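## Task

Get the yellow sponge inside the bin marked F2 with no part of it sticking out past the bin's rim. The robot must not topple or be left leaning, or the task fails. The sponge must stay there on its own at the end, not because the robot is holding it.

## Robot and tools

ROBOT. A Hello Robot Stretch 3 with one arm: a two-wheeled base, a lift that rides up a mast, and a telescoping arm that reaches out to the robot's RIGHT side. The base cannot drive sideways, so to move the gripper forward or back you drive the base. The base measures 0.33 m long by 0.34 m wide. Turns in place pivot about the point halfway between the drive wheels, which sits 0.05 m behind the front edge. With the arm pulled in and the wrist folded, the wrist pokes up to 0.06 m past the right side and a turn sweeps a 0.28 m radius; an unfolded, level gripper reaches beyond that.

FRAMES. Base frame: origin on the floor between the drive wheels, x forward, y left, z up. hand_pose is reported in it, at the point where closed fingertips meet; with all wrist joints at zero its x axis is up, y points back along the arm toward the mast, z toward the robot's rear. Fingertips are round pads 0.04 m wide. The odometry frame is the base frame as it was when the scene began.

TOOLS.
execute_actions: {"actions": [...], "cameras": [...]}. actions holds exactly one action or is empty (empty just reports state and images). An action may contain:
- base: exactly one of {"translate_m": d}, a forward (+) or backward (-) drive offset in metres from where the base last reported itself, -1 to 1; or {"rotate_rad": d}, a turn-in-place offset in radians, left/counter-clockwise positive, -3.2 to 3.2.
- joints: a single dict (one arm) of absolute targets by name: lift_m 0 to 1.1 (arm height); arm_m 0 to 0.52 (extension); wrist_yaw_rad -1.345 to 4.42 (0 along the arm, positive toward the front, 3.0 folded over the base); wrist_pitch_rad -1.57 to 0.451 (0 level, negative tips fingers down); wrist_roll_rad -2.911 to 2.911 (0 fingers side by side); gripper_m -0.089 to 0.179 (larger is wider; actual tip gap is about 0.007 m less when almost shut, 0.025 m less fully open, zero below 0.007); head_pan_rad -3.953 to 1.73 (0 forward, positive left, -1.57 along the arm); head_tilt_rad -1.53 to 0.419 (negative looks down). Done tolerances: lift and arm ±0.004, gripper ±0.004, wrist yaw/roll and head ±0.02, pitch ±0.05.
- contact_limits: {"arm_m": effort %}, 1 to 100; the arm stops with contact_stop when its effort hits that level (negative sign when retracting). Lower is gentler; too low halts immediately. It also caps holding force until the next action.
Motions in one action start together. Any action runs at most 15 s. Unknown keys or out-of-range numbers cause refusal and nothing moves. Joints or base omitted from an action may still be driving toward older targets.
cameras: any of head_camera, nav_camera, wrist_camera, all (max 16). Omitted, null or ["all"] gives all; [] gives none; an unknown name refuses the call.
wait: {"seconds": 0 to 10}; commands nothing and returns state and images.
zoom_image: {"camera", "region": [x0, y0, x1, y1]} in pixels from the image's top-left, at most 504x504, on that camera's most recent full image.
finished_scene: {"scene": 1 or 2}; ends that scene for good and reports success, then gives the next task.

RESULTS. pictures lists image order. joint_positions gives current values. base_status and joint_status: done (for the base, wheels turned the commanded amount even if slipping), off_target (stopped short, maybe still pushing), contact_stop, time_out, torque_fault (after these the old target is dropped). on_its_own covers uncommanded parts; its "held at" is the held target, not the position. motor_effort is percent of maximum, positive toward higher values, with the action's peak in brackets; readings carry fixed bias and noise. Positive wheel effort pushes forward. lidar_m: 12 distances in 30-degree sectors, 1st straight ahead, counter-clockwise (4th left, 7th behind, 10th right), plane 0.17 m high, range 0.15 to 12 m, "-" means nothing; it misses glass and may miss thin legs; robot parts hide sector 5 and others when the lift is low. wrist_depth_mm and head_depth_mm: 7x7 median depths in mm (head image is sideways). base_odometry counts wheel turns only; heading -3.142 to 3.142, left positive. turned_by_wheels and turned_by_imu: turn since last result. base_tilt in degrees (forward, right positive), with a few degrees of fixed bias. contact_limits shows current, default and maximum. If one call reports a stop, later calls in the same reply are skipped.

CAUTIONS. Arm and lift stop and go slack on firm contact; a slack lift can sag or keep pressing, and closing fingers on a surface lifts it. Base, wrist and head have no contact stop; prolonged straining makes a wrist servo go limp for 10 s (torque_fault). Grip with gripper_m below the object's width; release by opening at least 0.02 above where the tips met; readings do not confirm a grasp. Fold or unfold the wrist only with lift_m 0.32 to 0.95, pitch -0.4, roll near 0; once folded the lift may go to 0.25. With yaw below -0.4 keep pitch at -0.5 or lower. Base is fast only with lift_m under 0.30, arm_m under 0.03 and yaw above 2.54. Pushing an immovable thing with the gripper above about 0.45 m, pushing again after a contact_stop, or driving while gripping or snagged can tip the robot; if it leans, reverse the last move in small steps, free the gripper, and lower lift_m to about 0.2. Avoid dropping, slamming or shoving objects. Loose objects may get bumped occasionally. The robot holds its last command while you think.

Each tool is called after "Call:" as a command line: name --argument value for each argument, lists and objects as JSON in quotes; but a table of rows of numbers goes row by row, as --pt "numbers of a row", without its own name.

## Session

Call:
execute_actions --actions '[]'

Scene clock: 0.00 s.
base_odometry: x=+0.000 y=+0.000 heading=+0.000 (m, m, rad; odometry frame)
turned_by_wheels: +0.000 (rad since the last result)
turned_by_imu: +0.000 (rad since the last result)
base_tilt: forward=-2.2 right=-0.9 (deg)
lidar_m: 1.07 1.02 1.05 1.41 2.15 1.04 0.75 0.71 0.73 1.72 1.62 1.50
head_depth_mm: 1385 1383 1386 1391 1390 1387 1388 / 1280 1283 1282 1283 1281 1287 1281 / 1197 1194 1197 1193 1197 1197 1195 / 1125 1122 1120 1123 1123 1119 1120 / 1054 1029 1030 1054 1051 1054 1048 / 992 974 972 992 995 991 992 / 941 917 919 932 941 939 939
base_status: not commanded
joint_positions: lift_m=+0.415 arm_m=+0.000 wrist_yaw_rad=+3.028 wrist_pitch_rad=-0.542 wrist_roll_rad=+0.007 gripper_m=+0.037 head_pan_rad=-0.004 head_tilt_rad=+0.004
joint_status: not commanded
motor_effort: left_wheel=+0 right_wheel=-1 lift_m=+41 arm_m=+0 wrist_yaw_rad=+0 wrist_pitch_rad=+7 wrist_roll_rad=+0 gripper_m=+0 head_pan_rad=+0 head_tilt_rad=+2 (%)
hand_pose: x=+0.0023 y=+0.0609 z=+0.4006 quat_wxyz=(+0.229, +0.693, +0.150, +0.667) (m; base frame)
wrist_depth_mm: - - - - - 927 781 / - - - - - - 829 / 894 887 915 929 946 947 858 / 736 741 760 774 780 788 805 / 648 646 - 671 674 685 687 / 567 568 - 581 593 595 600 / 504 - - 519 522 529 530
pictures: head_camera (sideways: a quarter turn clockwise sets it upright), nav_camera (sideways: a quarter turn counterclockwise sets it upright), wrist_camera
camera_calibration (this result's frames):
head_camera: T_world_to_cam=[[-0.0123411, 0.0354334, -0.999296, 1.32109], [-0.0359037, 0.998712, 0.0358561, -0.0441592], [0.999279, 0.0363209, -0.0110531, -0.0312475], [0, 0, 0, 1]] pos_world=[0.0459433, -0.00157356, 1.3214]
nav_camera: T_world_to_cam=[[0.0156375, 0.0332315, 0.999325, -1.2604], [-0.0247098, -0.999129, 0.0336116, 0.00902768], [0.999572, -0.0252187, -0.0148028, -0.0308603], [0, 0, 0, 1]] pos_world=[0.0507796, 0.0501264, 1.25879]
wrist_camera: T_world_to_cam=[[0.994993, -0.0948765, 0.0314237, -0.0141973], [-0.0416204, -0.679186, -0.732785, 0.365269], [0.0908667, 0.727808, -0.679734, 0.397542], [0, 0, 0, 1]] pos_world=[-0.00679452, -0.0425959, 0.538333]
Images, in order (width x height): head_camera 896x504, nav_camera 672x504, wrist_camera 644x364.

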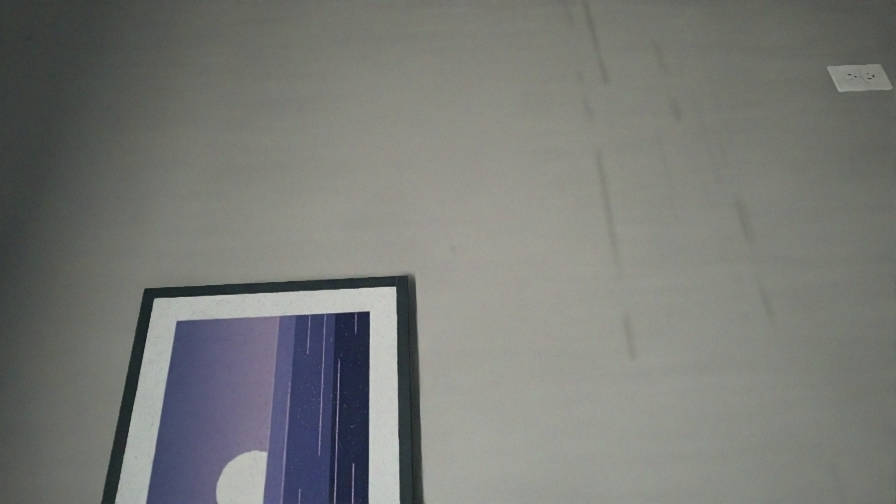

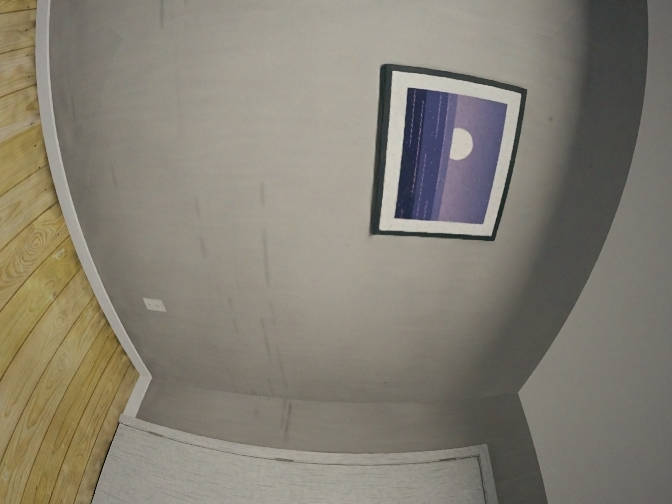

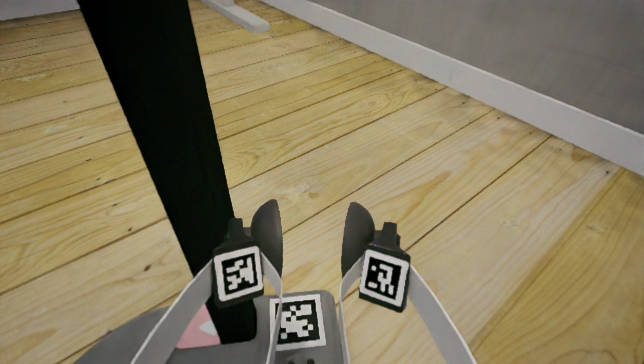

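Call:
execute_actions --actions '[{"base": {"rotate_rad": -1.0}, "joints": {"lift_m": 0.29, "wrist_pitch_rad": -0.4, "head_pan_rad": -3.17, "head_tilt_rad": -0.4}}]' --cameras '["head_camera", "nav_camera"]'

Scene clock: 7.73 s.
base_odometry: x=+0.000 y=+0.000 heading=-1.000 (m, m, rad; odometry frame)
turned_by_wheels: -1.000 (rad since the last result)
turned_by_imu: -1.008 (rad since the last result)
base_tilt: forward=-2.0 right=-1.1 (deg)
lidar_m: 1.62 1.42 1.06 1.02 1.07 1.48 1.73 0.99 0.74 0.71 0.74 1.69
head_depth_mm: 1757 1904 1507 2241 2075 1604 1307 / 1764 1906 1445 2239 2114 1621 1317 / 1768 1907 1356 2248 2120 1631 1324 / 1778 1913 1742 2283 2155 1642 1343 / 1779 1914 1796 2263 2175 1662 1348 / 1788 1924 1838 2192 2122 1679 1354 / 1783 1880 1737 1819 1781 1638 1365
base_status: done
joint_positions: lift_m=+0.290 arm_m=+0.000 wrist_yaw_rad=+3.028 wrist_pitch_rad=-0.418 wrist_roll_rad=+0.007 gripper_m=+0.037 head_pan_rad=-3.163 head_tilt_rad=-0.395
joint_status: all done
motor_effort: left_wheel=+2(12) right_wheel=-1(7) lift_m=+37(33) arm_m=+0(1) wrist_yaw_rad=+0(0) wrist_pitch_rad=+9(11) wrist_roll_rad=+0(0) gripper_m=+0(0) head_pan_rad=-3(29) head_tilt_rad=-1(20) (%)
hand_pose: x=+0.0043 y=+0.0780 z=+0.3027 quat_wxyz=(+0.187, +0.701, +0.107, +0.680) (m; base frame)
wrist_depth_mm: 893 - 946 987 - - - / 961 - - - - - - / 862 - 889 906 925 925 948 / 686 689 715 711 718 734 739 / 569 576 - 588 601 600 609 / 485 509 - 515 509 510 513 / - - - - 440 443 450
pictures: head_camera (sideways: a quarter turn clockwise sets it upright), nav_camera (sideways: a quarter turn counterclockwise sets it upright)
camera_calibration (this result's frames):
head_camera: T_world_to_cam=[[0.399026, -0.0439107, -0.915888, 1.20949], [0.00154816, -0.998819, 0.0485612, -0.060906], [-0.916938, -0.0207951, -0.398487, 0.484729], [0, 0, 0, 1]] pos_world=[-0.0380571, 0.00235547, 1.30387]
nav_camera: T_world_to_cam=[[-0.403284, -0.0246917, 0.914742, -1.14722], [0.0273078, 0.998866, 0.0390017, 0.00171213], [-0.914667, 0.0407083, -0.402152, 0.484993], [0, 0, 0, 1]] pos_world=[-0.0190941, -0.0497803, 1.24438]
Images, in order (width x height): head_camera 896x504, nav_camera 672x504.

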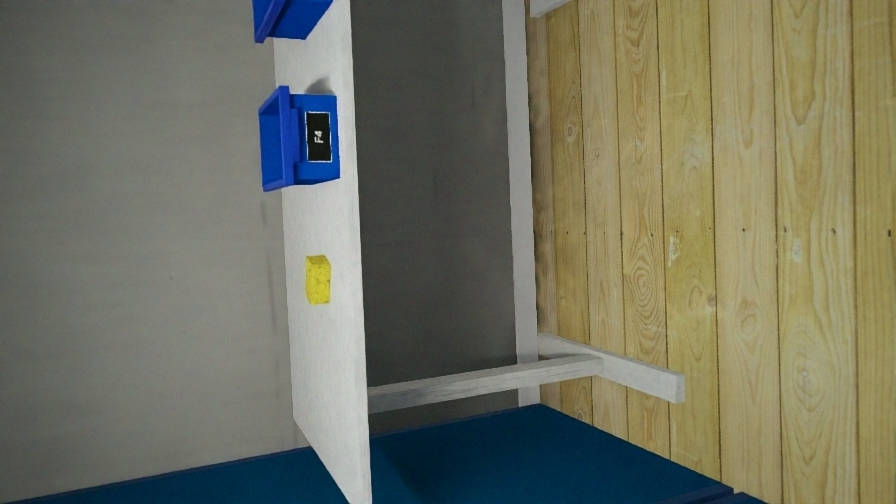

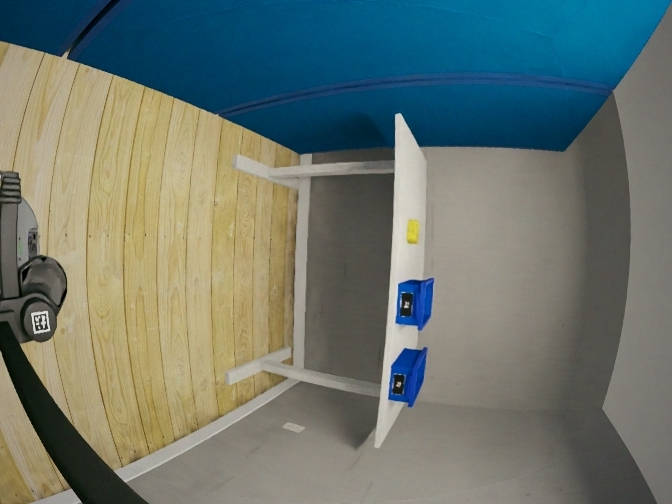

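Call:
zoom_image --camera "nav_camera" --region '[370, 270, 450, 420]'

Call:
zoom_image --camera "head_camera" --region '[240, 70, 400, 330]'

Region (370, 270, 450, 420) of nav_camera's 672x504 image, scaled by 3.360, with more detail than that image has; it fills the left 269 columns of this view, and the rest is white.

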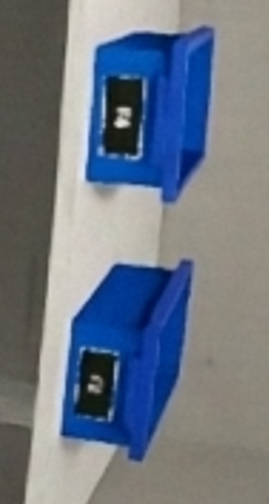

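Region (240, 70, 400, 330) of head_camera's 896x504 image, scaled by 1.938, with more detail than that image has; it fills the left 310 columns of this view, and the rest is white.

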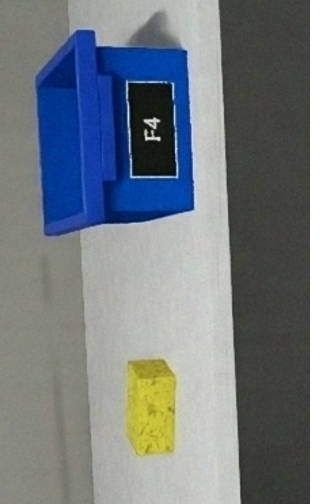

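Call:
execute_actions --actions '[{"base": {"translate_m": -0.55}, "joints": {"head_pan_rad": -3.5, "head_tilt_rad": -0.35}}]' --cameras '["head_camera", "nav_camera"]'

Scene clock: 71.13 s.
base_odometry: x=-0.297 y=+0.463 heading=-1.000 (m, m, rad; odometry frame)
turned_by_wheels: +0.000 (rad since the last result)
turned_by_imu: -0.006 (rad since the last result)
base_tilt: forward=-2.1 right=-1.0 (deg)
lidar_m: 2.16 1.44 1.07 1.03 1.08 1.32 1.58 0.98 0.73 0.70 0.73 1.01
head_depth_mm: 1463 1539 1508 948 1687 1609 1336 / 1486 1599 1173 955 1974 1640 1356 / 1434 1546 1608 988 1940 1704 1364 / 1396 1482 1555 847 1858 1718 1374 / 1350 1441 1509 823 1797 1734 1388 / 1305 1395 1469 967 1720 1741 1402 / 1275 1352 1430 936 1654 1718 1404
base_status: done
joint_positions: lift_m=+0.290 arm_m=+0.000 wrist_yaw_rad=+3.028 wrist_pitch_rad=-0.418 wrist_roll_rad=+0.007 gripper_m=+0.037 head_pan_rad=-3.493 head_tilt_rad=-0.358
joint_status: all done
motor_effort: left_wheel=+3(7) right_wheel=-2(9) lift_m=+37(37) arm_m=+1(0) wrist_yaw_rad=+0(0) wrist_pitch_rad=+9(9) wrist_roll_rad=+0(0) gripper_m=+1(1) head_pan_rad=-2(21) head_tilt_rad=+2(8) (%)
hand_pose: x=+0.0043 y=+0.0780 z=+0.3028 quat_wxyz=(+0.187, +0.701, +0.107, +0.680) (m; base frame)
wrist_depth_mm: 905 - 957 999 - - - / 951 - - - - - - / 858 - 894 899 914 933 961 / 679 682 715 710 724 741 740 / 567 571 - 591 598 605 610 / 484 504 - 515 516 512 518 / - - - - 442 446 451
pictures: head_camera (sideways: a quarter turn clockwise sets it upright), nav_camera (sideways: a quarter turn counterclockwise sets it upright)
camera_calibration (this result's frames):
head_camera: T_world_to_cam=[[0.331219, -0.159098, -0.930044, 1.22838], [-0.320531, -0.946037, 0.0476826, -0.0577998], [-0.887442, 0.282314, -0.364341, 0.440114], [0, 0, 0, 1]] pos_world=[-0.034813, 0.0165015, 1.30555]
nav_camera: T_world_to_cam=[[-0.357516, 0.0955912, 0.929002, -1.16611], [0.350865, 0.935624, 0.038754, 0.000059071], [-0.865492, 0.33981, -0.36804, 0.440301], [0, 0, 0, 1]] pos_world=[-0.0358456, -0.0382043, 1.24536]
Images, in order (width x height): head_camera 896x504, nav_camera 672x504.

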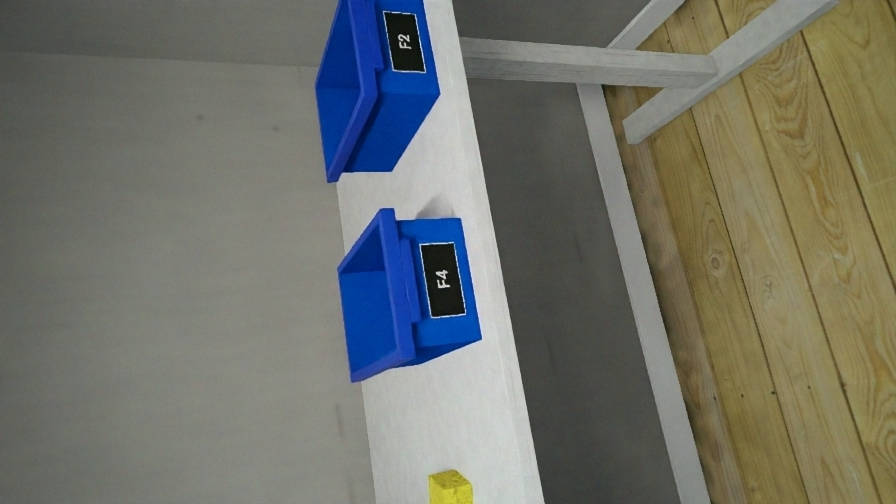

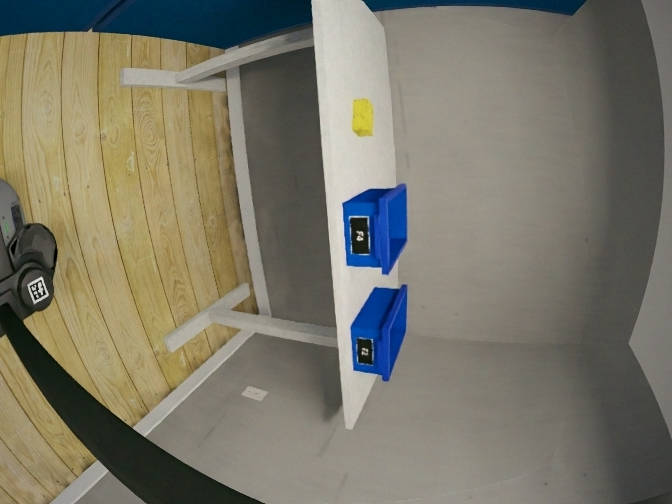

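Call:
execute_actions --actions '[{"base": {"translate_m": -0.38}, "joints": {"lift_m": 0.70, "head_pan_rad": -3.0, "head_tilt_rad": -0.55}}]' --cameras '["head_camera"]'

Scene clock: 113.03 s.
base_odometry: x=-0.503 y=+0.782 heading=-1.000 (m, m, rad; odometry frame)
turned_by_wheels: +0.000 (rad since the last result)
turned_by_imu: -0.005 (rad since the last result)
base_tilt: forward=-2.0 right=-1.1 (deg)
lidar_m: 2.55 1.46 1.08 1.04 1.04 1.24 1.20 0.86 0.72 0.70 0.73 1.00
head_depth_mm: 954 1051 830 612 487 1417 - / 969 1064 891 620 509 1434 1290 / 983 1085 910 615 515 1445 1218 / 999 1104 927 613 523 1458 1229 / 1014 1123 943 647 546 1464 1227 / 1032 1141 966 654 552 1320 1201 / 1050 1165 984 663 1264 1382 1249
base_status: done
joint_positions: lift_m=+0.700 arm_m=+0.000 wrist_yaw_rad=+3.028 wrist_pitch_rad=-0.418 wrist_roll_rad=+0.007 gripper_m=+0.037 head_pan_rad=-3.007 head_tilt_rad=-0.543
joint_status: all done
motor_effort: left_wheel=+2(8) right_wheel=-1(9) lift_m=+46(43) arm_m=+0(0) wrist_yaw_rad=+0(0) wrist_pitch_rad=+9(9) wrist_roll_rad=+0(0) gripper_m=+0(0) head_pan_rad=+2(25) head_tilt_rad=-2(15) (%)
hand_pose: x=+0.0043 y=+0.0781 z=+0.7126 quat_wxyz=(+0.186, +0.701, +0.107, +0.680) (m; base frame)
wrist_depth_mm: 911 - 951 - - - - / - - - - - - - / - - - - - - - / - - - - - - - / - - - - - - - / 934 979 - 975 - - - / 822 836 849 850 856 865 876
pictures: head_camera (sideways: a quarter turn clockwise sets it upright)
camera_calibration (this result's frames):
head_camera: T_world_to_cam=[[0.530747, 0.036087, -0.846762, 1.11852], [0.149156, -0.987476, 0.0514068, -0.0655014], [-0.834302, -0.153584, -0.529482, 0.654678], [0, 0, 0, 1]] pos_world=[-0.0376836, -0.00449725, 1.29713]
Images, in order (width x height): head_camera 896x504.

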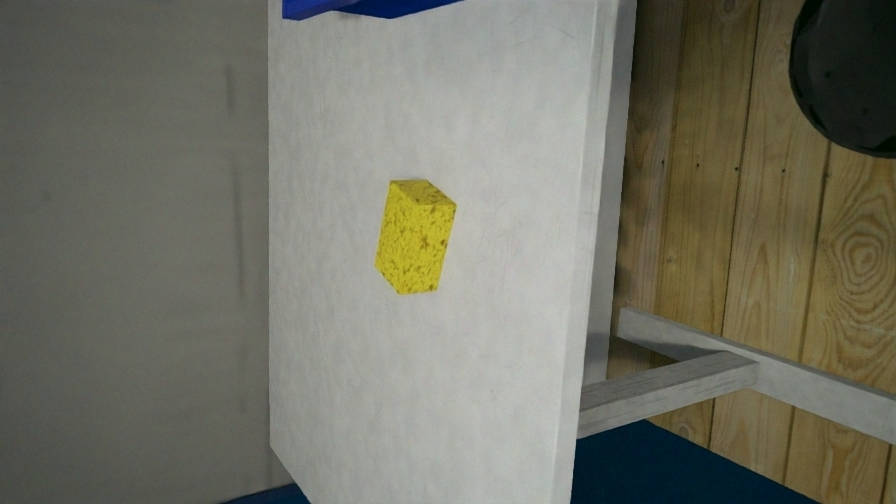

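Call:
execute_actions --actions '[{"base": {"rotate_rad": -1.585}, "joints": {"lift_m": 0.98, "wrist_yaw_rad": 1.278, "gripper_m": 0.13, "head_pan_rad": -1.3, "head_tilt_rad": -0.55}}]' --cameras '["head_camera"]'

Scene clock: 130.67 s.
base_odometry: x=-0.503 y=+0.782 heading=-2.585 (m, m, rad; odometry frame)
turned_by_wheels: -1.585 (rad since the last result)
turned_by_imu: -1.599 (rad since the last result)
base_tilt: forward=-2.1 right=-1.1 (deg)
lidar_m: 0.69 0.72 1.00 2.55 1.47 1.08 1.04 1.04 1.09 1.20 0.86 0.72
head_depth_mm: 944 1037 877 613 487 1440 - / 970 1068 893 596 494 1451 - / 997 1098 909 605 514 1477 - / 1023 1131 924 636 515 - - / 1051 1167 941 645 546 - 1203 / 1083 1194 962 654 1332 1430 1241 / 1017 1055 1022 663 1136 1212 1219
base_status: done
joint_positions: lift_m=+0.980 arm_m=+0.000 wrist_yaw_rad=+1.279 wrist_pitch_rad=-0.418 wrist_roll_rad=+0.007 gripper_m=+0.130 head_pan_rad=-1.307 head_tilt_rad=-0.543
joint_status: all done
motor_effort: left_wheel=+2(8) right_wheel=-2(6) lift_m=+46(43) arm_m=+0(0) wrist_yaw_rad=-2(4) wrist_pitch_rad=+9(9) wrist_roll_rad=+0(0) gripper_m=+0(92) head_pan_rad=+2(33) head_tilt_rad=-2(2) (%)
hand_pose: x=+0.1936 y=-0.2096 z=+0.9926 quat_wxyz=(+0.641, +0.531, -0.469, +0.293) (m; base frame)
wrist_depth_mm: 477 507 544 591 645 682 760 / 507 549 592 642 502 516 534 / 553 594 645 712 428 370 377 / 602 655 712 785 873 300 293 / 657 685 791 889 - 701 239 / 728 - 889 - - - 215 / 790 900 - - - - -
pictures: head_camera (sideways: a quarter turn clockwise sets it upright)
camera_calibration (this result's frames):
head_camera: T_world_to_cam=[[-0.104276, 0.521658, -0.846758, 1.12239], [0.959973, 0.275336, 0.0514069, -0.0704476], [0.25996, -0.807504, -0.529489, 0.648011], [0, 0, 0, 1]] pos_world=[0.0162096, -0.0428372, 1.29713]
Images, in order (width x height): head_camera 896x504.

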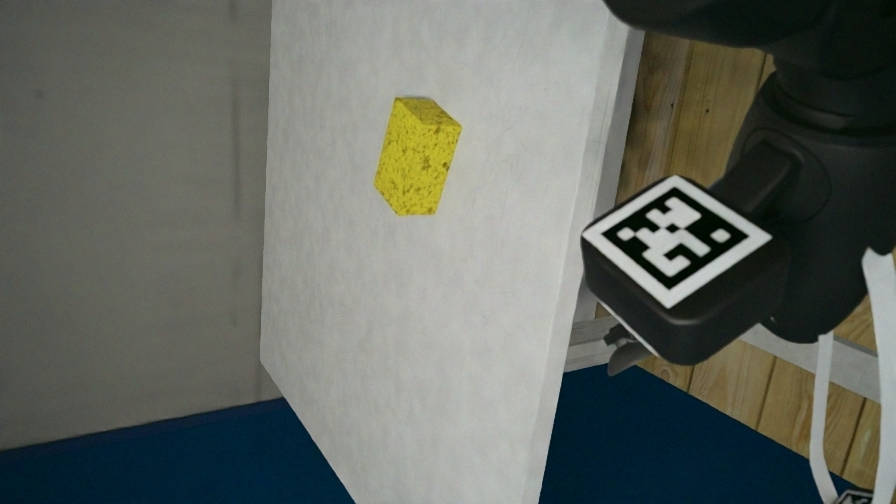

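Call:
execute_actions --actions '[{"joints": {"lift_m": 1.1, "arm_m": 0.423, "wrist_yaw_rad": 1.264, "wrist_pitch_rad": -0.6}}]' --cameras '["head_camera", "wrist_camera"]'

Scene clock: 143.60 s.
base_odometry: x=-0.503 y=+0.782 heading=-2.585 (m, m, rad; odometry frame)
turned_by_wheels: +0.000 (rad since the last result)
turned_by_imu: -0.002 (rad since the last result)
base_tilt: forward=-2.1 right=-1.2 (deg)
lidar_m: 0.69 0.72 1.00 2.55 1.47 1.08 1.04 1.04 1.09 1.20 0.86 0.72
head_depth_mm: 942 - 875 612 487 1420 1200 / 963 1066 887 595 494 1427 1203 / 997 1098 858 604 515 1436 1210 / 1021 1131 984 636 539 1456 1227 / 1051 1168 941 645 1095 1336 1228 / 1081 1192 960 652 1331 1433 1230 / 1020 1058 1019 662 1131 1213 1206
base_status: not commanded
joint_positions: lift_m=+1.100 arm_m=+0.423 wrist_yaw_rad=+1.264 wrist_pitch_rad=-0.611 wrist_roll_rad=+0.007 gripper_m=+0.130 head_pan_rad=-1.307 head_tilt_rad=-0.543
joint_status: all done
motor_effort: left_wheel=+2(2) right_wheel=-1(2) lift_m=+44(46) arm_m=+3(4) wrist_yaw_rad=+1(1) wrist_pitch_rad=+6(7) wrist_roll_rad=+0(0) gripper_m=+0(1) head_pan_rad=+3(3) head_tilt_rad=-3(3) (%)
hand_pose: x=+0.1654 y=-0.6269 z=+1.0718 quat_wxyz=(+0.669, +0.571, -0.420, +0.225) (m; base frame)
wrist_depth_mm: 496 529 576 618 675 637 528 / 544 486 493 503 505 516 516 / 578 404 410 415 423 430 435 / 355 347 351 358 361 367 369 / 304 312 308 311 316 323 323 / 269 - 275 278 279 290 284 / 244 245 248 249 251 248 256
pictures: head_camera (sideways: a quarter turn clockwise sets it upright), wrist_camera
camera_calibration (this result's frames):
head_camera: T_world_to_cam=[[-0.10428, 0.521658, -0.846758, 1.12239], [0.95997, 0.275343, 0.0514069, -0.0704476], [0.259966, -0.807502, -0.529489, 0.648011], [0, 0, 0, 1]] pos_world=[0.01621, -0.0428371, 1.29713]
wrist_camera: T_world_to_cam=[[-0.281914, -0.95897, 0.0300329, -0.591818], [-0.705615, 0.18602, -0.683742, 0.996392], [0.650102, -0.213948, -0.729105, 0.709476], [0, 0, 0, 1]] pos_world=[0.0749961, -0.601094, 1.21633]
Images, in order (width x height): head_camera 896x504, wrist_camera 644x364.

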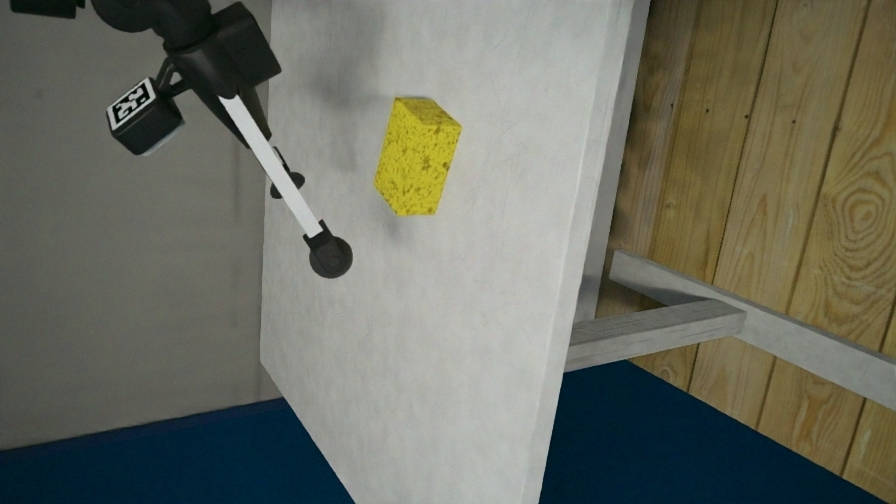

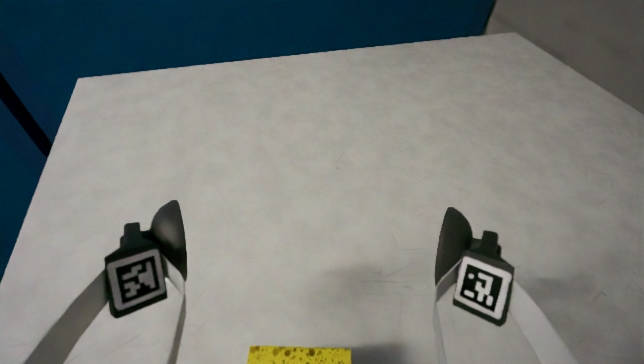

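Call:
execute_actions --actions '[{"joints": {"lift_m": 1.068, "wrist_pitch_rad": -0.95}}]' --cameras '["head_camera", "wrist_camera"]'

Scene clock: 147.43 s.
base_odometry: x=-0.503 y=+0.782 heading=-2.585 (m, m, rad; odometry frame)
turned_by_wheels: +0.000 (rad since the last result)
turned_by_imu: -0.001 (rad since the last result)
base_tilt: forward=-2.1 right=-1.1 (deg)
lidar_m: 0.69 0.72 1.00 2.54 1.46 1.08 1.04 1.04 1.09 1.20 0.86 0.72
head_depth_mm: 939 1029 783 611 486 1421 1198 / 971 1044 954 596 494 1430 1205 / 994 1094 911 602 514 1449 1214 / 1024 1131 926 636 541 1451 1218 / 1053 1166 945 645 1096 1336 1231 / 1084 1189 961 653 1335 1434 1227 / 1024 1056 1019 662 1131 1214 1209
base_status: not commanded
joint_positions: lift_m=+1.068 arm_m=+0.423 wrist_yaw_rad=+1.264 wrist_pitch_rad=-0.955 wrist_roll_rad=+0.007 gripper_m=+0.130 head_pan_rad=-1.307 head_tilt_rad=-0.543
joint_status: all done
motor_effort: left_wheel=+2(2) right_wheel=-1(2) lift_m=+38(42) arm_m=+4(4) wrist_yaw_rad=+0(0) wrist_pitch_rad=+3(6) wrist_roll_rad=+0(0) gripper_m=+1(0) head_pan_rad=+2(2) head_tilt_rad=-3(2) (%)
hand_pose: x=+0.1008 y=-0.6065 z=+0.9837 quat_wxyz=(+0.698, +0.633, -0.317, +0.106) (m; base frame)
wrist_depth_mm: 260 263 265 269 270 275 276 / 241 243 245 247 249 252 256 / 224 226 229 229 232 234 236 / 209 210 207 166 216 218 221 / 196 200 194 155 202 205 206 / 185 - 149 146 190 195 193 / - 176 139 138 180 180 182
pictures: head_camera (sideways: a quarter turn clockwise sets it upright), wrist_camera
camera_calibration (this result's frames):
head_camera: T_world_to_cam=[[-0.10428, 0.521658, -0.846758, 1.12239], [0.95997, 0.275344, 0.0514069, -0.0704476], [0.259966, -0.807502, -0.529489, 0.648011], [0, 0, 0, 1]] pos_world=[0.01621, -0.0428371, 1.29713]
wrist_camera: T_world_to_cam=[[-0.27369, -0.961584, 0.021234, -0.581554], [-0.884717, 0.243029, -0.397759, 0.658073], [0.377318, -0.127649, -0.917244, 0.956535], [0, 0, 0, 1]] pos_world=[0.0621249, -0.597043, 1.15148]
Images, in order (width x height): head_camera 896x504, wrist_camera 644x364.

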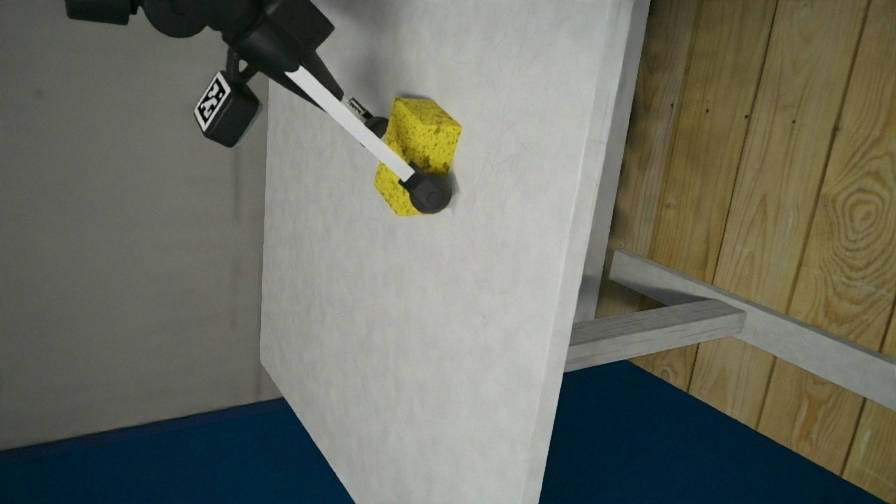

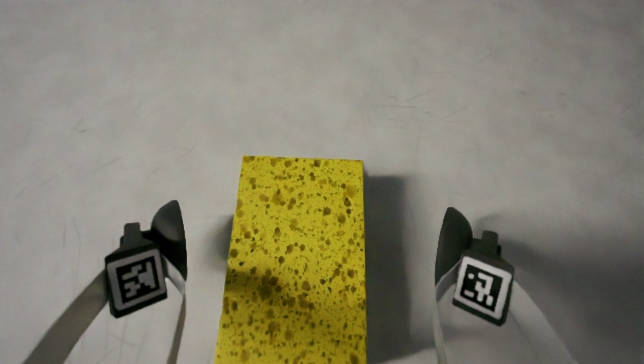

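Call:
execute_actions --actions '[{"joints": {"lift_m": 1.064, "arm_m": 0.416, "gripper_m": 0.026}}]' --cameras '["head_camera", "wrist_camera"]'

Scene clock: 152.73 s.
base_odometry: x=-0.503 y=+0.782 heading=-2.585 (m, m, rad; odometry frame)
turned_by_wheels: +0.000 (rad since the last result)
turned_by_imu: -0.001 (rad since the last result)
base_tilt: forward=-2.1 right=-1.2 (deg)
lidar_m: 0.69 0.72 1.00 2.54 1.46 1.08 1.04 1.04 1.09 1.20 0.86 0.72
head_depth_mm: 938 1030 780 613 487 1418 1196 / 969 1044 926 594 495 1430 1207 / 996 1096 906 602 515 1439 1217 / 1023 1133 926 638 541 1448 1226 / 1052 1167 947 645 1104 1334 1222 / 1085 1188 962 654 1336 1428 1233 / 1024 1058 1018 662 1130 1213 1207
base_status: not commanded
joint_positions: lift_m=+1.064 arm_m=+0.416 wrist_yaw_rad=+1.264 wrist_pitch_rad=-0.956 wrist_roll_rad=+0.007 gripper_m=+0.027 head_pan_rad=-1.307 head_tilt_rad=-0.543
joint_status: all done
motor_effort: left_wheel=+2(2) right_wheel=-1(2) lift_m=+37(38) arm_m=-3(3) wrist_yaw_rad=+0(1) wrist_pitch_rad=+3(3) wrist_roll_rad=+0(0) gripper_m=-20(100) head_pan_rad=+2(3) head_tilt_rad=-2(2) (%)
hand_pose: x=+0.1006 y=-0.6003 z=+0.9796 quat_wxyz=(+0.698, +0.634, -0.316, +0.106) (m; base frame)
wrist_depth_mm: 255 257 260 260 265 268 271 / 236 239 240 242 245 247 249 / 219 221 222 225 227 228 231 / 204 207 206 158 212 214 215 / 193 194 151 149 199 200 202 / 181 182 139 140 182 188 190 / 171 172 169 132 176 177 179
pictures: head_camera (sideways: a quarter turn clockwise sets it upright), wrist_camera
camera_calibration (this result's frames):
head_camera: T_world_to_cam=[[-0.10428, 0.521658, -0.846758, 1.12239], [0.95997, 0.275344, 0.0514069, -0.0704476], [0.259966, -0.807502, -0.529489, 0.648011], [0, 0, 0, 1]] pos_world=[0.01621, -0.0428371, 1.29713]
wrist_camera: T_world_to_cam=[[-0.273675, -0.961588, 0.0212119, -0.5755], [-0.885, 0.243119, -0.397074, 0.654203], [0.376665, -0.127442, -0.917541, 0.954124], [0, 0, 0, 1]] pos_world=[0.0620855, -0.590848, 1.14742]
Images, in order (width x height): head_camera 896x504, wrist_camera 644x364.

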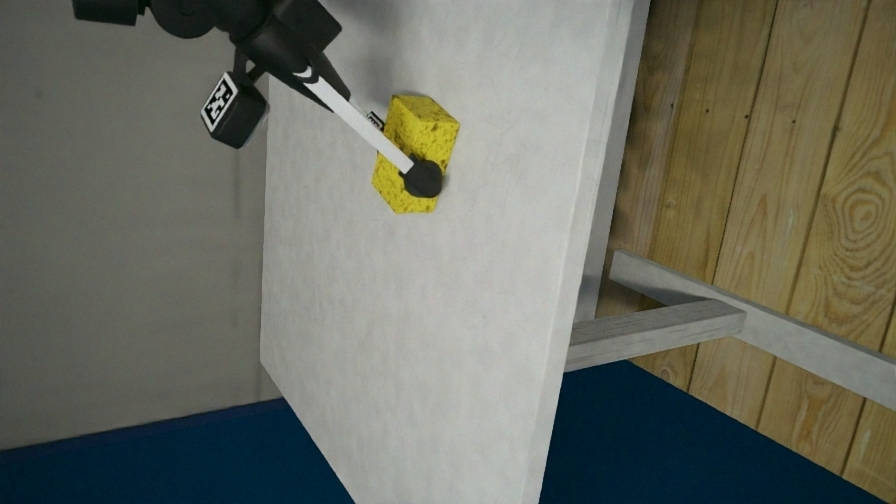

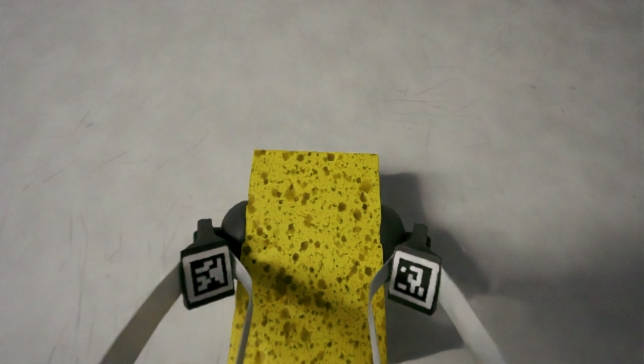

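Call:
execute_actions --actions '[{"base": {"translate_m": -0.14}, "joints": {"lift_m": 1.1, "wrist_pitch_rad": -0.1, "arm_m": 0.285, "head_pan_rad": -2.2, "head_tilt_rad": -0.45}}]' --cameras '["head_camera", "wrist_camera"]'

Scene clock: 167.83 s.
base_odometry: x=-0.384 y=+0.856 heading=-2.585 (m, m, rad; odometry frame)
turned_by_wheels: +0.000 (rad since the last result)
turned_by_imu: -0.002 (rad since the last result)
base_tilt: forward=-2.0 right=-1.1 (deg)
lidar_m: 0.83 0.87 1.19 2.55 1.27 0.93 0.90 0.94 0.95 1.20 0.94 0.86
head_depth_mm: - - 638 666 1247 1377 1257 / - - 710 610 1424 1491 1235 / - - 808 591 604 1364 1270 / - - 814 671 562 1562 1284 / - - 1227 753 546 1520 1290 / - - 1180 572 483 1447 1298 / - 1090 1121 668 446 463 1306
base_status: done
joint_positions: lift_m=+1.100 arm_m=+0.285 wrist_yaw_rad=+1.264 wrist_pitch_rad=-0.123 wrist_roll_rad=+0.007 gripper_m=+0.027 head_pan_rad=-2.193 head_tilt_rad=-0.458
joint_status: all done
motor_effort: left_wheel=+3(3) right_wheel=+0(8) lift_m=+45(49) arm_m=-3(4) wrist_yaw_rad=+1(0) wrist_pitch_rad=+12(12) wrist_roll_rad=+0(0) gripper_m=-20(20) head_pan_rad=-3(32) head_tilt_rad=+2(12) (%)
hand_pose: x=+0.2182 y=-0.5064 z=+1.1833 quat_wxyz=(+0.594, +0.453, -0.545, +0.380) (m; base frame)
wrist_depth_mm: 569 617 661 716 777 807 647 / 597 643 695 759 810 848 649 / 618 673 713 792 878 864 652 / 648 704 737 158 910 855 665 / 675 739 150 148 676 679 644 / 696 756 139 140 464 518 523 / 743 771 372 132 411 418 419
pictures: head_camera (sideways: a quarter turn clockwise sets it upright), wrist_camera
camera_calibration (this result's frames):
head_camera: T_world_to_cam=[[0.294709, 0.350275, -0.889075, 1.17515], [0.823023, -0.565812, 0.0498968, -0.0676519], [-0.485572, -0.746434, -0.455035, 0.555682], [0, 0, 0, 1]] pos_world=[-0.0208234, -0.0351231, 1.30102]
wrist_camera: T_world_to_cam=[[-0.297224, -0.954111, 0.0364686, -0.466473], [-0.318376, 0.0630267, -0.945867, 1.25089], [0.900164, -0.292745, -0.322499, 0.206642], [0, 0, 0, 1]] pos_world=[0.0735957, -0.463413, 1.26683]
Images, in order (width x height): head_camera 896x504, wrist_camera 644x364.

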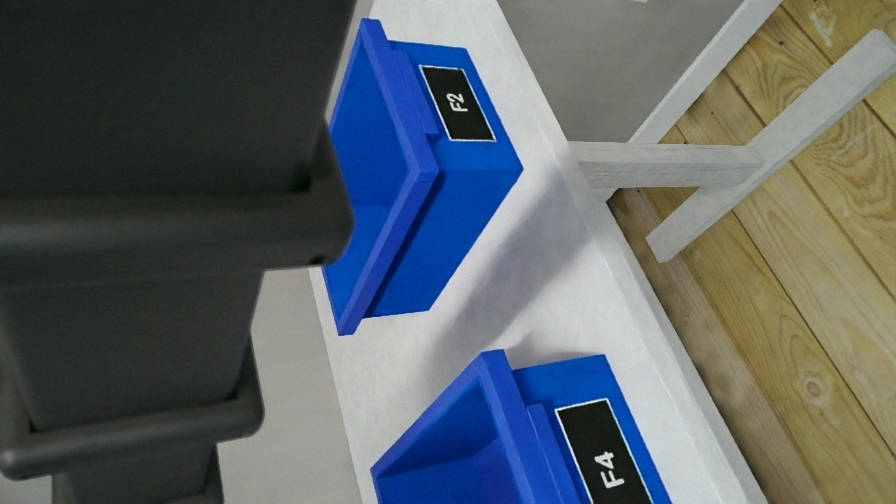

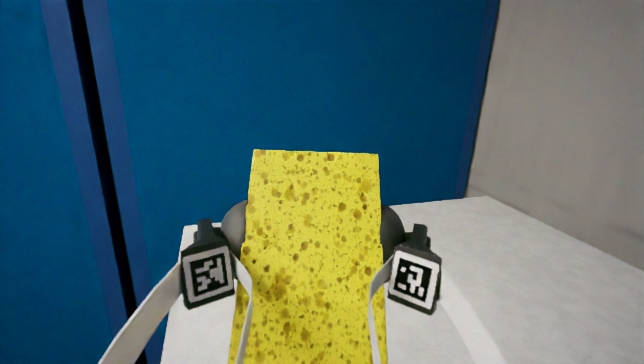

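Call:
execute_actions --actions '[{"base": {"translate_m": -0.42}, "joints": {"wrist_yaw_rad": 0.0, "arm_m": 0.265, "head_pan_rad": -1.45, "head_tilt_rad": -0.5}}]'

Scene clock: 179.57 s.
base_odometry: x=-0.027 y=+1.079 heading=-2.584 (m, m, rad; odometry frame)
turned_by_wheels: +0.000 (rad since the last result)
turned_by_imu: -0.004 (rad since the last result)
base_tilt: forward=-2.1 right=-1.1 (deg)
lidar_m: 1.25 1.30 1.79 1.85 0.68 0.50 0.48 0.50 0.69 0.80 1.25 1.24
head_depth_mm: - - 994 512 452 975 1147 / 943 - 664 672 458 1407 1239 / 968 1058 1036 680 466 1455 1246 / 982 1074 1068 568 483 1463 1256 / 999 1096 1088 705 520 1474 1265 / 1011 1115 1109 644 526 1526 1270 / 1025 1125 1138 539 513 1552 1281
base_status: done
joint_positions: lift_m=+1.100 arm_m=+0.265 wrist_yaw_rad=+0.002 wrist_pitch_rad=-0.122 wrist_roll_rad=+0.007 gripper_m=+0.027 head_pan_rad=-1.457 head_tilt_rad=-0.494
joint_status: all done
motor_effort: left_wheel=+3(4) right_wheel=-2(8) lift_m=+45(45) arm_m=-3(2) wrist_yaw_rad=-1(5) wrist_pitch_rad=+11(11) wrist_roll_rad=+0(0) gripper_m=-19(20) head_pan_rad=+3(33) head_tilt_rad=-2(9) (%)
hand_pose: x=-0.0211 y=-0.6618 z=+1.1834 quat_wxyz=(+0.704, +0.044, -0.708, -0.043) (m; base frame)
wrist_depth_mm: 612 606 613 619 621 624 539 / 635 645 646 648 653 655 532 / 666 679 676 682 692 679 534 / 709 707 708 159 716 714 530 / 622 624 151 148 679 726 534 / 485 485 139 140 465 525 527 / 393 398 231 132 410 419 482
pictures: head_camera (sideways: a quarter turn clockwise sets it upright), nav_camera (sideways: a quarter turn counterclockwise sets it upright), wrist_camera
camera_calibration (this result's frames):
head_camera: T_world_to_cam=[[-0.0201593, 0.488756, -0.872188, 1.15504], [0.990081, 0.131084, 0.0505723, -0.0695481], [0.139047, -0.862516, -0.48655, 0.59288], [0, 0, 0, 1]] pos_world=[0.00970479, -0.0440477, 1.2994]
nav_camera: T_world_to_cam=[[0.0886965, -0.483619, 0.870773, -1.09286], [-0.993019, -0.111179, 0.0394005, 0.00742201], [0.0777571, -0.868189, -0.490104, 0.593386], [0, 0, 0, 1]] pos_world=[0.0581634, -0.0125332, 1.24216]
wrist_camera: T_world_to_cam=[[-0.999315, -0.00634365, 0.0364701, -0.0734801], [-0.0365679, 0.32228, -0.945938, 1.36213], [-0.00575287, -0.946623, -0.322291, -0.0754603], [0, 0, 0, 1]] pos_world=[-0.0240534, -0.510887, 1.26685]
Images, in order (width x height): head_camera 896x504, nav_camera 672x504, wrist_camera 644x364.

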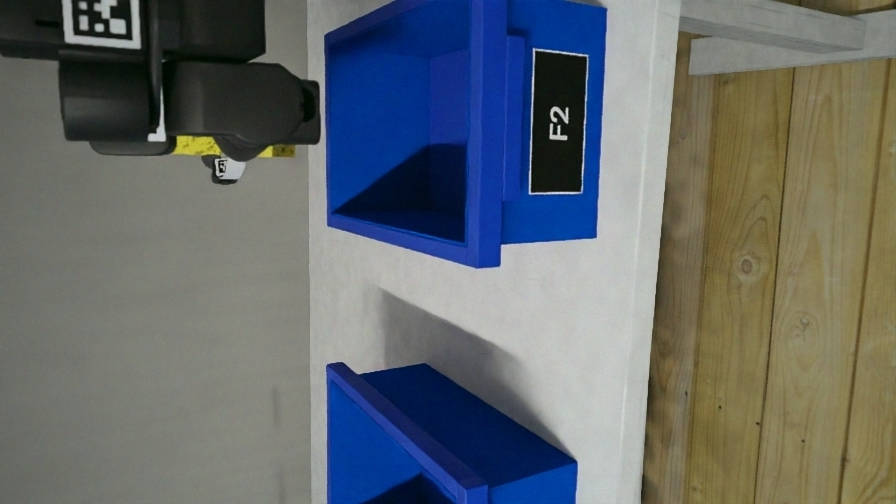

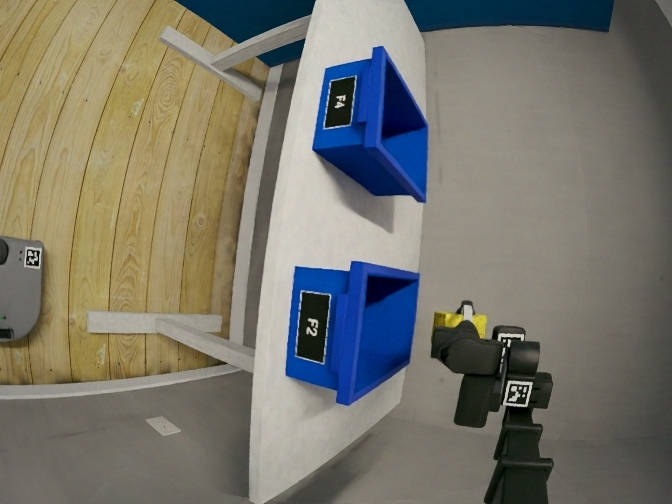

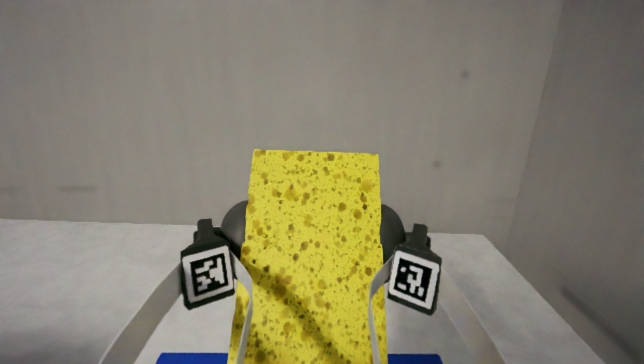

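Call:
execute_actions --actions '[{"joints": {"wrist_pitch_rad": -0.95, "wrist_yaw_rad": 0.03}}]' --cameras '["head_camera", "wrist_camera"]'

Scene clock: 200.87 s.
base_odometry: x=-0.027 y=+1.079 heading=-2.584 (m, m, rad; odometry frame)
turned_by_wheels: +0.000 (rad since the last result)
turned_by_imu: -0.001 (rad since the last result)
base_tilt: forward=-2.1 right=-1.1 (deg)
lidar_m: 1.25 1.30 1.79 1.85 0.68 0.50 0.48 0.50 0.69 0.80 1.25 1.24
head_depth_mm: - - 997 511 452 977 1146 / 938 - - 498 457 1401 1237 / 976 1063 1057 519 466 1454 1249 / 982 1077 1066 569 483 1464 1256 / 1002 1096 1090 704 521 1481 1268 / 1012 1114 1113 645 526 1540 1270 / 1025 1130 1139 538 512 1546 1286
base_status: not commanded
joint_positions: lift_m=+1.100 arm_m=+0.265 wrist_yaw_rad=+0.028 wrist_pitch_rad=-0.956 wrist_roll_rad=+0.007 gripper_m=+0.027 head_pan_rad=-1.457 head_tilt_rad=-0.494
joint_status: all done
motor_effort: left_wheel=+3(2) right_wheel=-2(1) lift_m=+45(45) arm_m=-3(3) wrist_yaw_rad=+3(4) wrist_pitch_rad=+3(10) wrist_roll_rad=+0(0) gripper_m=-20(20) head_pan_rad=+3(2) head_tilt_rad=-3(2) (%)
hand_pose: x=-0.0180 y=-0.5384 z=+1.0153 quat_wxyz=(+0.630, +0.333, -0.625, -0.318) (m; base frame)
wrist_depth_mm: 303 154 224 221 220 162 321 / 277 155 259 270 255 150 297 / 126 157 257 262 258 148 272 / 119 159 237 158 242 146 254 / 117 161 151 148 209 144 117 / 118 151 139 140 197 143 110 / 119 178 199 132 206 132 104
pictures: head_camera (sideways: a quarter turn clockwise sets it upright), wrist_camera
camera_calibration (this result's frames):
head_camera: T_world_to_cam=[[-0.0201598, 0.488756, -0.872188, 1.15504], [0.99008, 0.131085, 0.0505723, -0.0695481], [0.139048, -0.862516, -0.48655, 0.592881], [0, 0, 0, 1]] pos_world=[0.00970483, -0.0440477, 1.2994]
wrist_camera: T_world_to_cam=[[-0.998107, -0.0577245, 0.0212123, -0.0756405], [-0.0613991, 0.91572, -0.397097, 0.92533], [0.00349764, -0.397648, -0.917531, 0.887283], [0, 0, 0, 1]] pos_world=[-0.0217864, -0.498883, 1.18316]
Images, in order (width x height): head_camera 896x504, wrist_camera 644x364.

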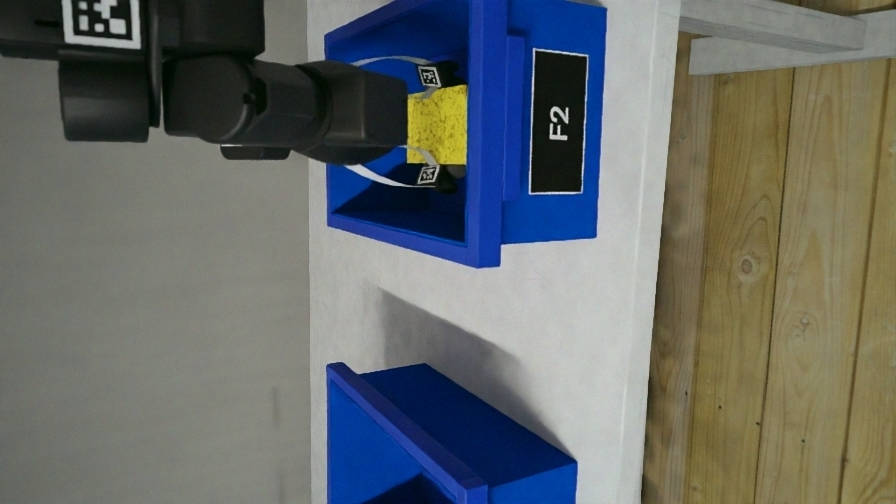

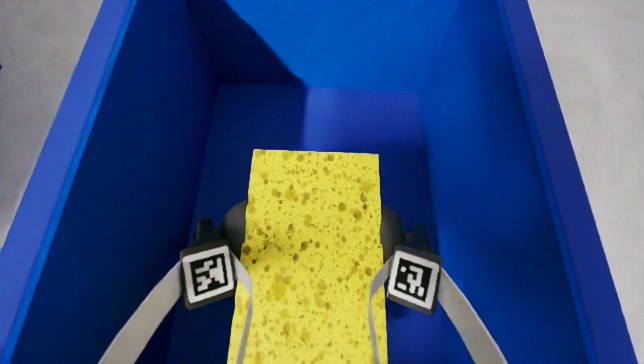

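Call:
execute_actions --actions '[{"joints": {"arm_m": 0.31, "lift_m": 1.069}}]' --cameras '["head_camera", "wrist_camera"]'

Scene clock: 204.87 s.
base_odometry: x=-0.027 y=+1.079 heading=-2.584 (m, m, rad; odometry frame)
turned_by_wheels: +0.000 (rad since the last result)
turned_by_imu: -0.001 (rad since the last result)
base_tilt: forward=-2.0 right=-1.0 (deg)
lidar_m: 1.25 1.30 1.79 1.84 0.68 0.50 0.48 0.50 0.69 0.80 1.24 1.24
head_depth_mm: 930 - 870 511 452 976 1147 / 961 - - 549 458 1409 1241 / 971 1065 1047 552 465 1455 1248 / 984 1077 1067 568 484 1467 1256 / 999 1099 1094 706 521 1486 1262 / 1012 1110 1120 644 527 1534 1271 / 1029 1127 1141 538 513 1544 1284
base_status: not commanded
joint_positions: lift_m=+1.069 arm_m=+0.310 wrist_yaw_rad=+0.028 wrist_pitch_rad=-0.957 wrist_roll_rad=+0.007 gripper_m=+0.027 head_pan_rad=-1.457 head_tilt_rad=-0.494
joint_status: all done
motor_effort: left_wheel=+2(3) right_wheel=-1(1) lift_m=+37(38) arm_m=+4(2) wrist_yaw_rad=+2(3) wrist_pitch_rad=+4(4) wrist_roll_rad=+0(0) gripper_m=-20(20) head_pan_rad=+2(3) head_tilt_rad=-2(3) (%)
hand_pose: x=-0.0180 y=-0.5823 z=+0.9844 quat_wxyz=(+0.630, +0.334, -0.625, -0.318) (m; base frame)
wrist_depth_mm: 113 153 171 169 167 151 114 / 114 155 207 205 202 149 105 / 115 157 225 227 227 148 99 / 116 159 208 158 212 146 98 / 117 161 151 149 200 144 98 / 118 151 139 140 184 143 97 / 119 171 172 132 178 133 96
pictures: head_camera (sideways: a quarter turn clockwise sets it upright), wrist_camera
camera_calibration (this result's frames):
head_camera: T_world_to_cam=[[-0.0201857, 0.488795, -0.872165, 1.15501], [0.990075, 0.131125, 0.0505732, -0.0695491], [0.139083, -0.862488, -0.486591, 0.592933], [0, 0, 0, 1]] pos_world=[0.00970674, -0.0440474, 1.29939]
wrist_camera: T_world_to_cam=[[-0.998085, -0.0581161, 0.0211765, -0.0776732], [-0.0617486, 0.916179, -0.395983, 0.952439], [0.00361158, -0.396533, -0.918014, 0.842595], [0, 0, 0, 1]] pos_world=[-0.0217558, -0.543003, 1.15231]
Images, in order (width x height): head_camera 896x504, wrist_camera 644x364.

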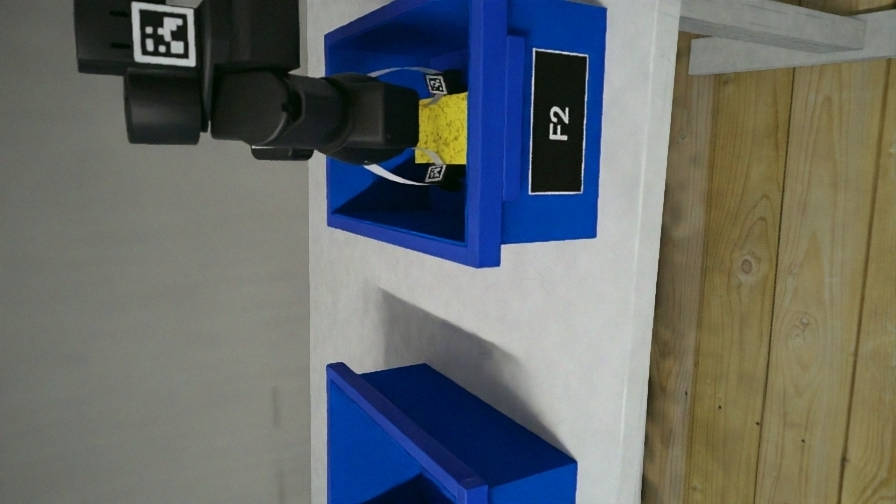

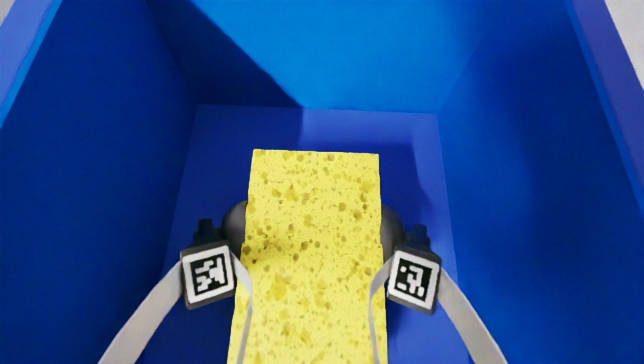

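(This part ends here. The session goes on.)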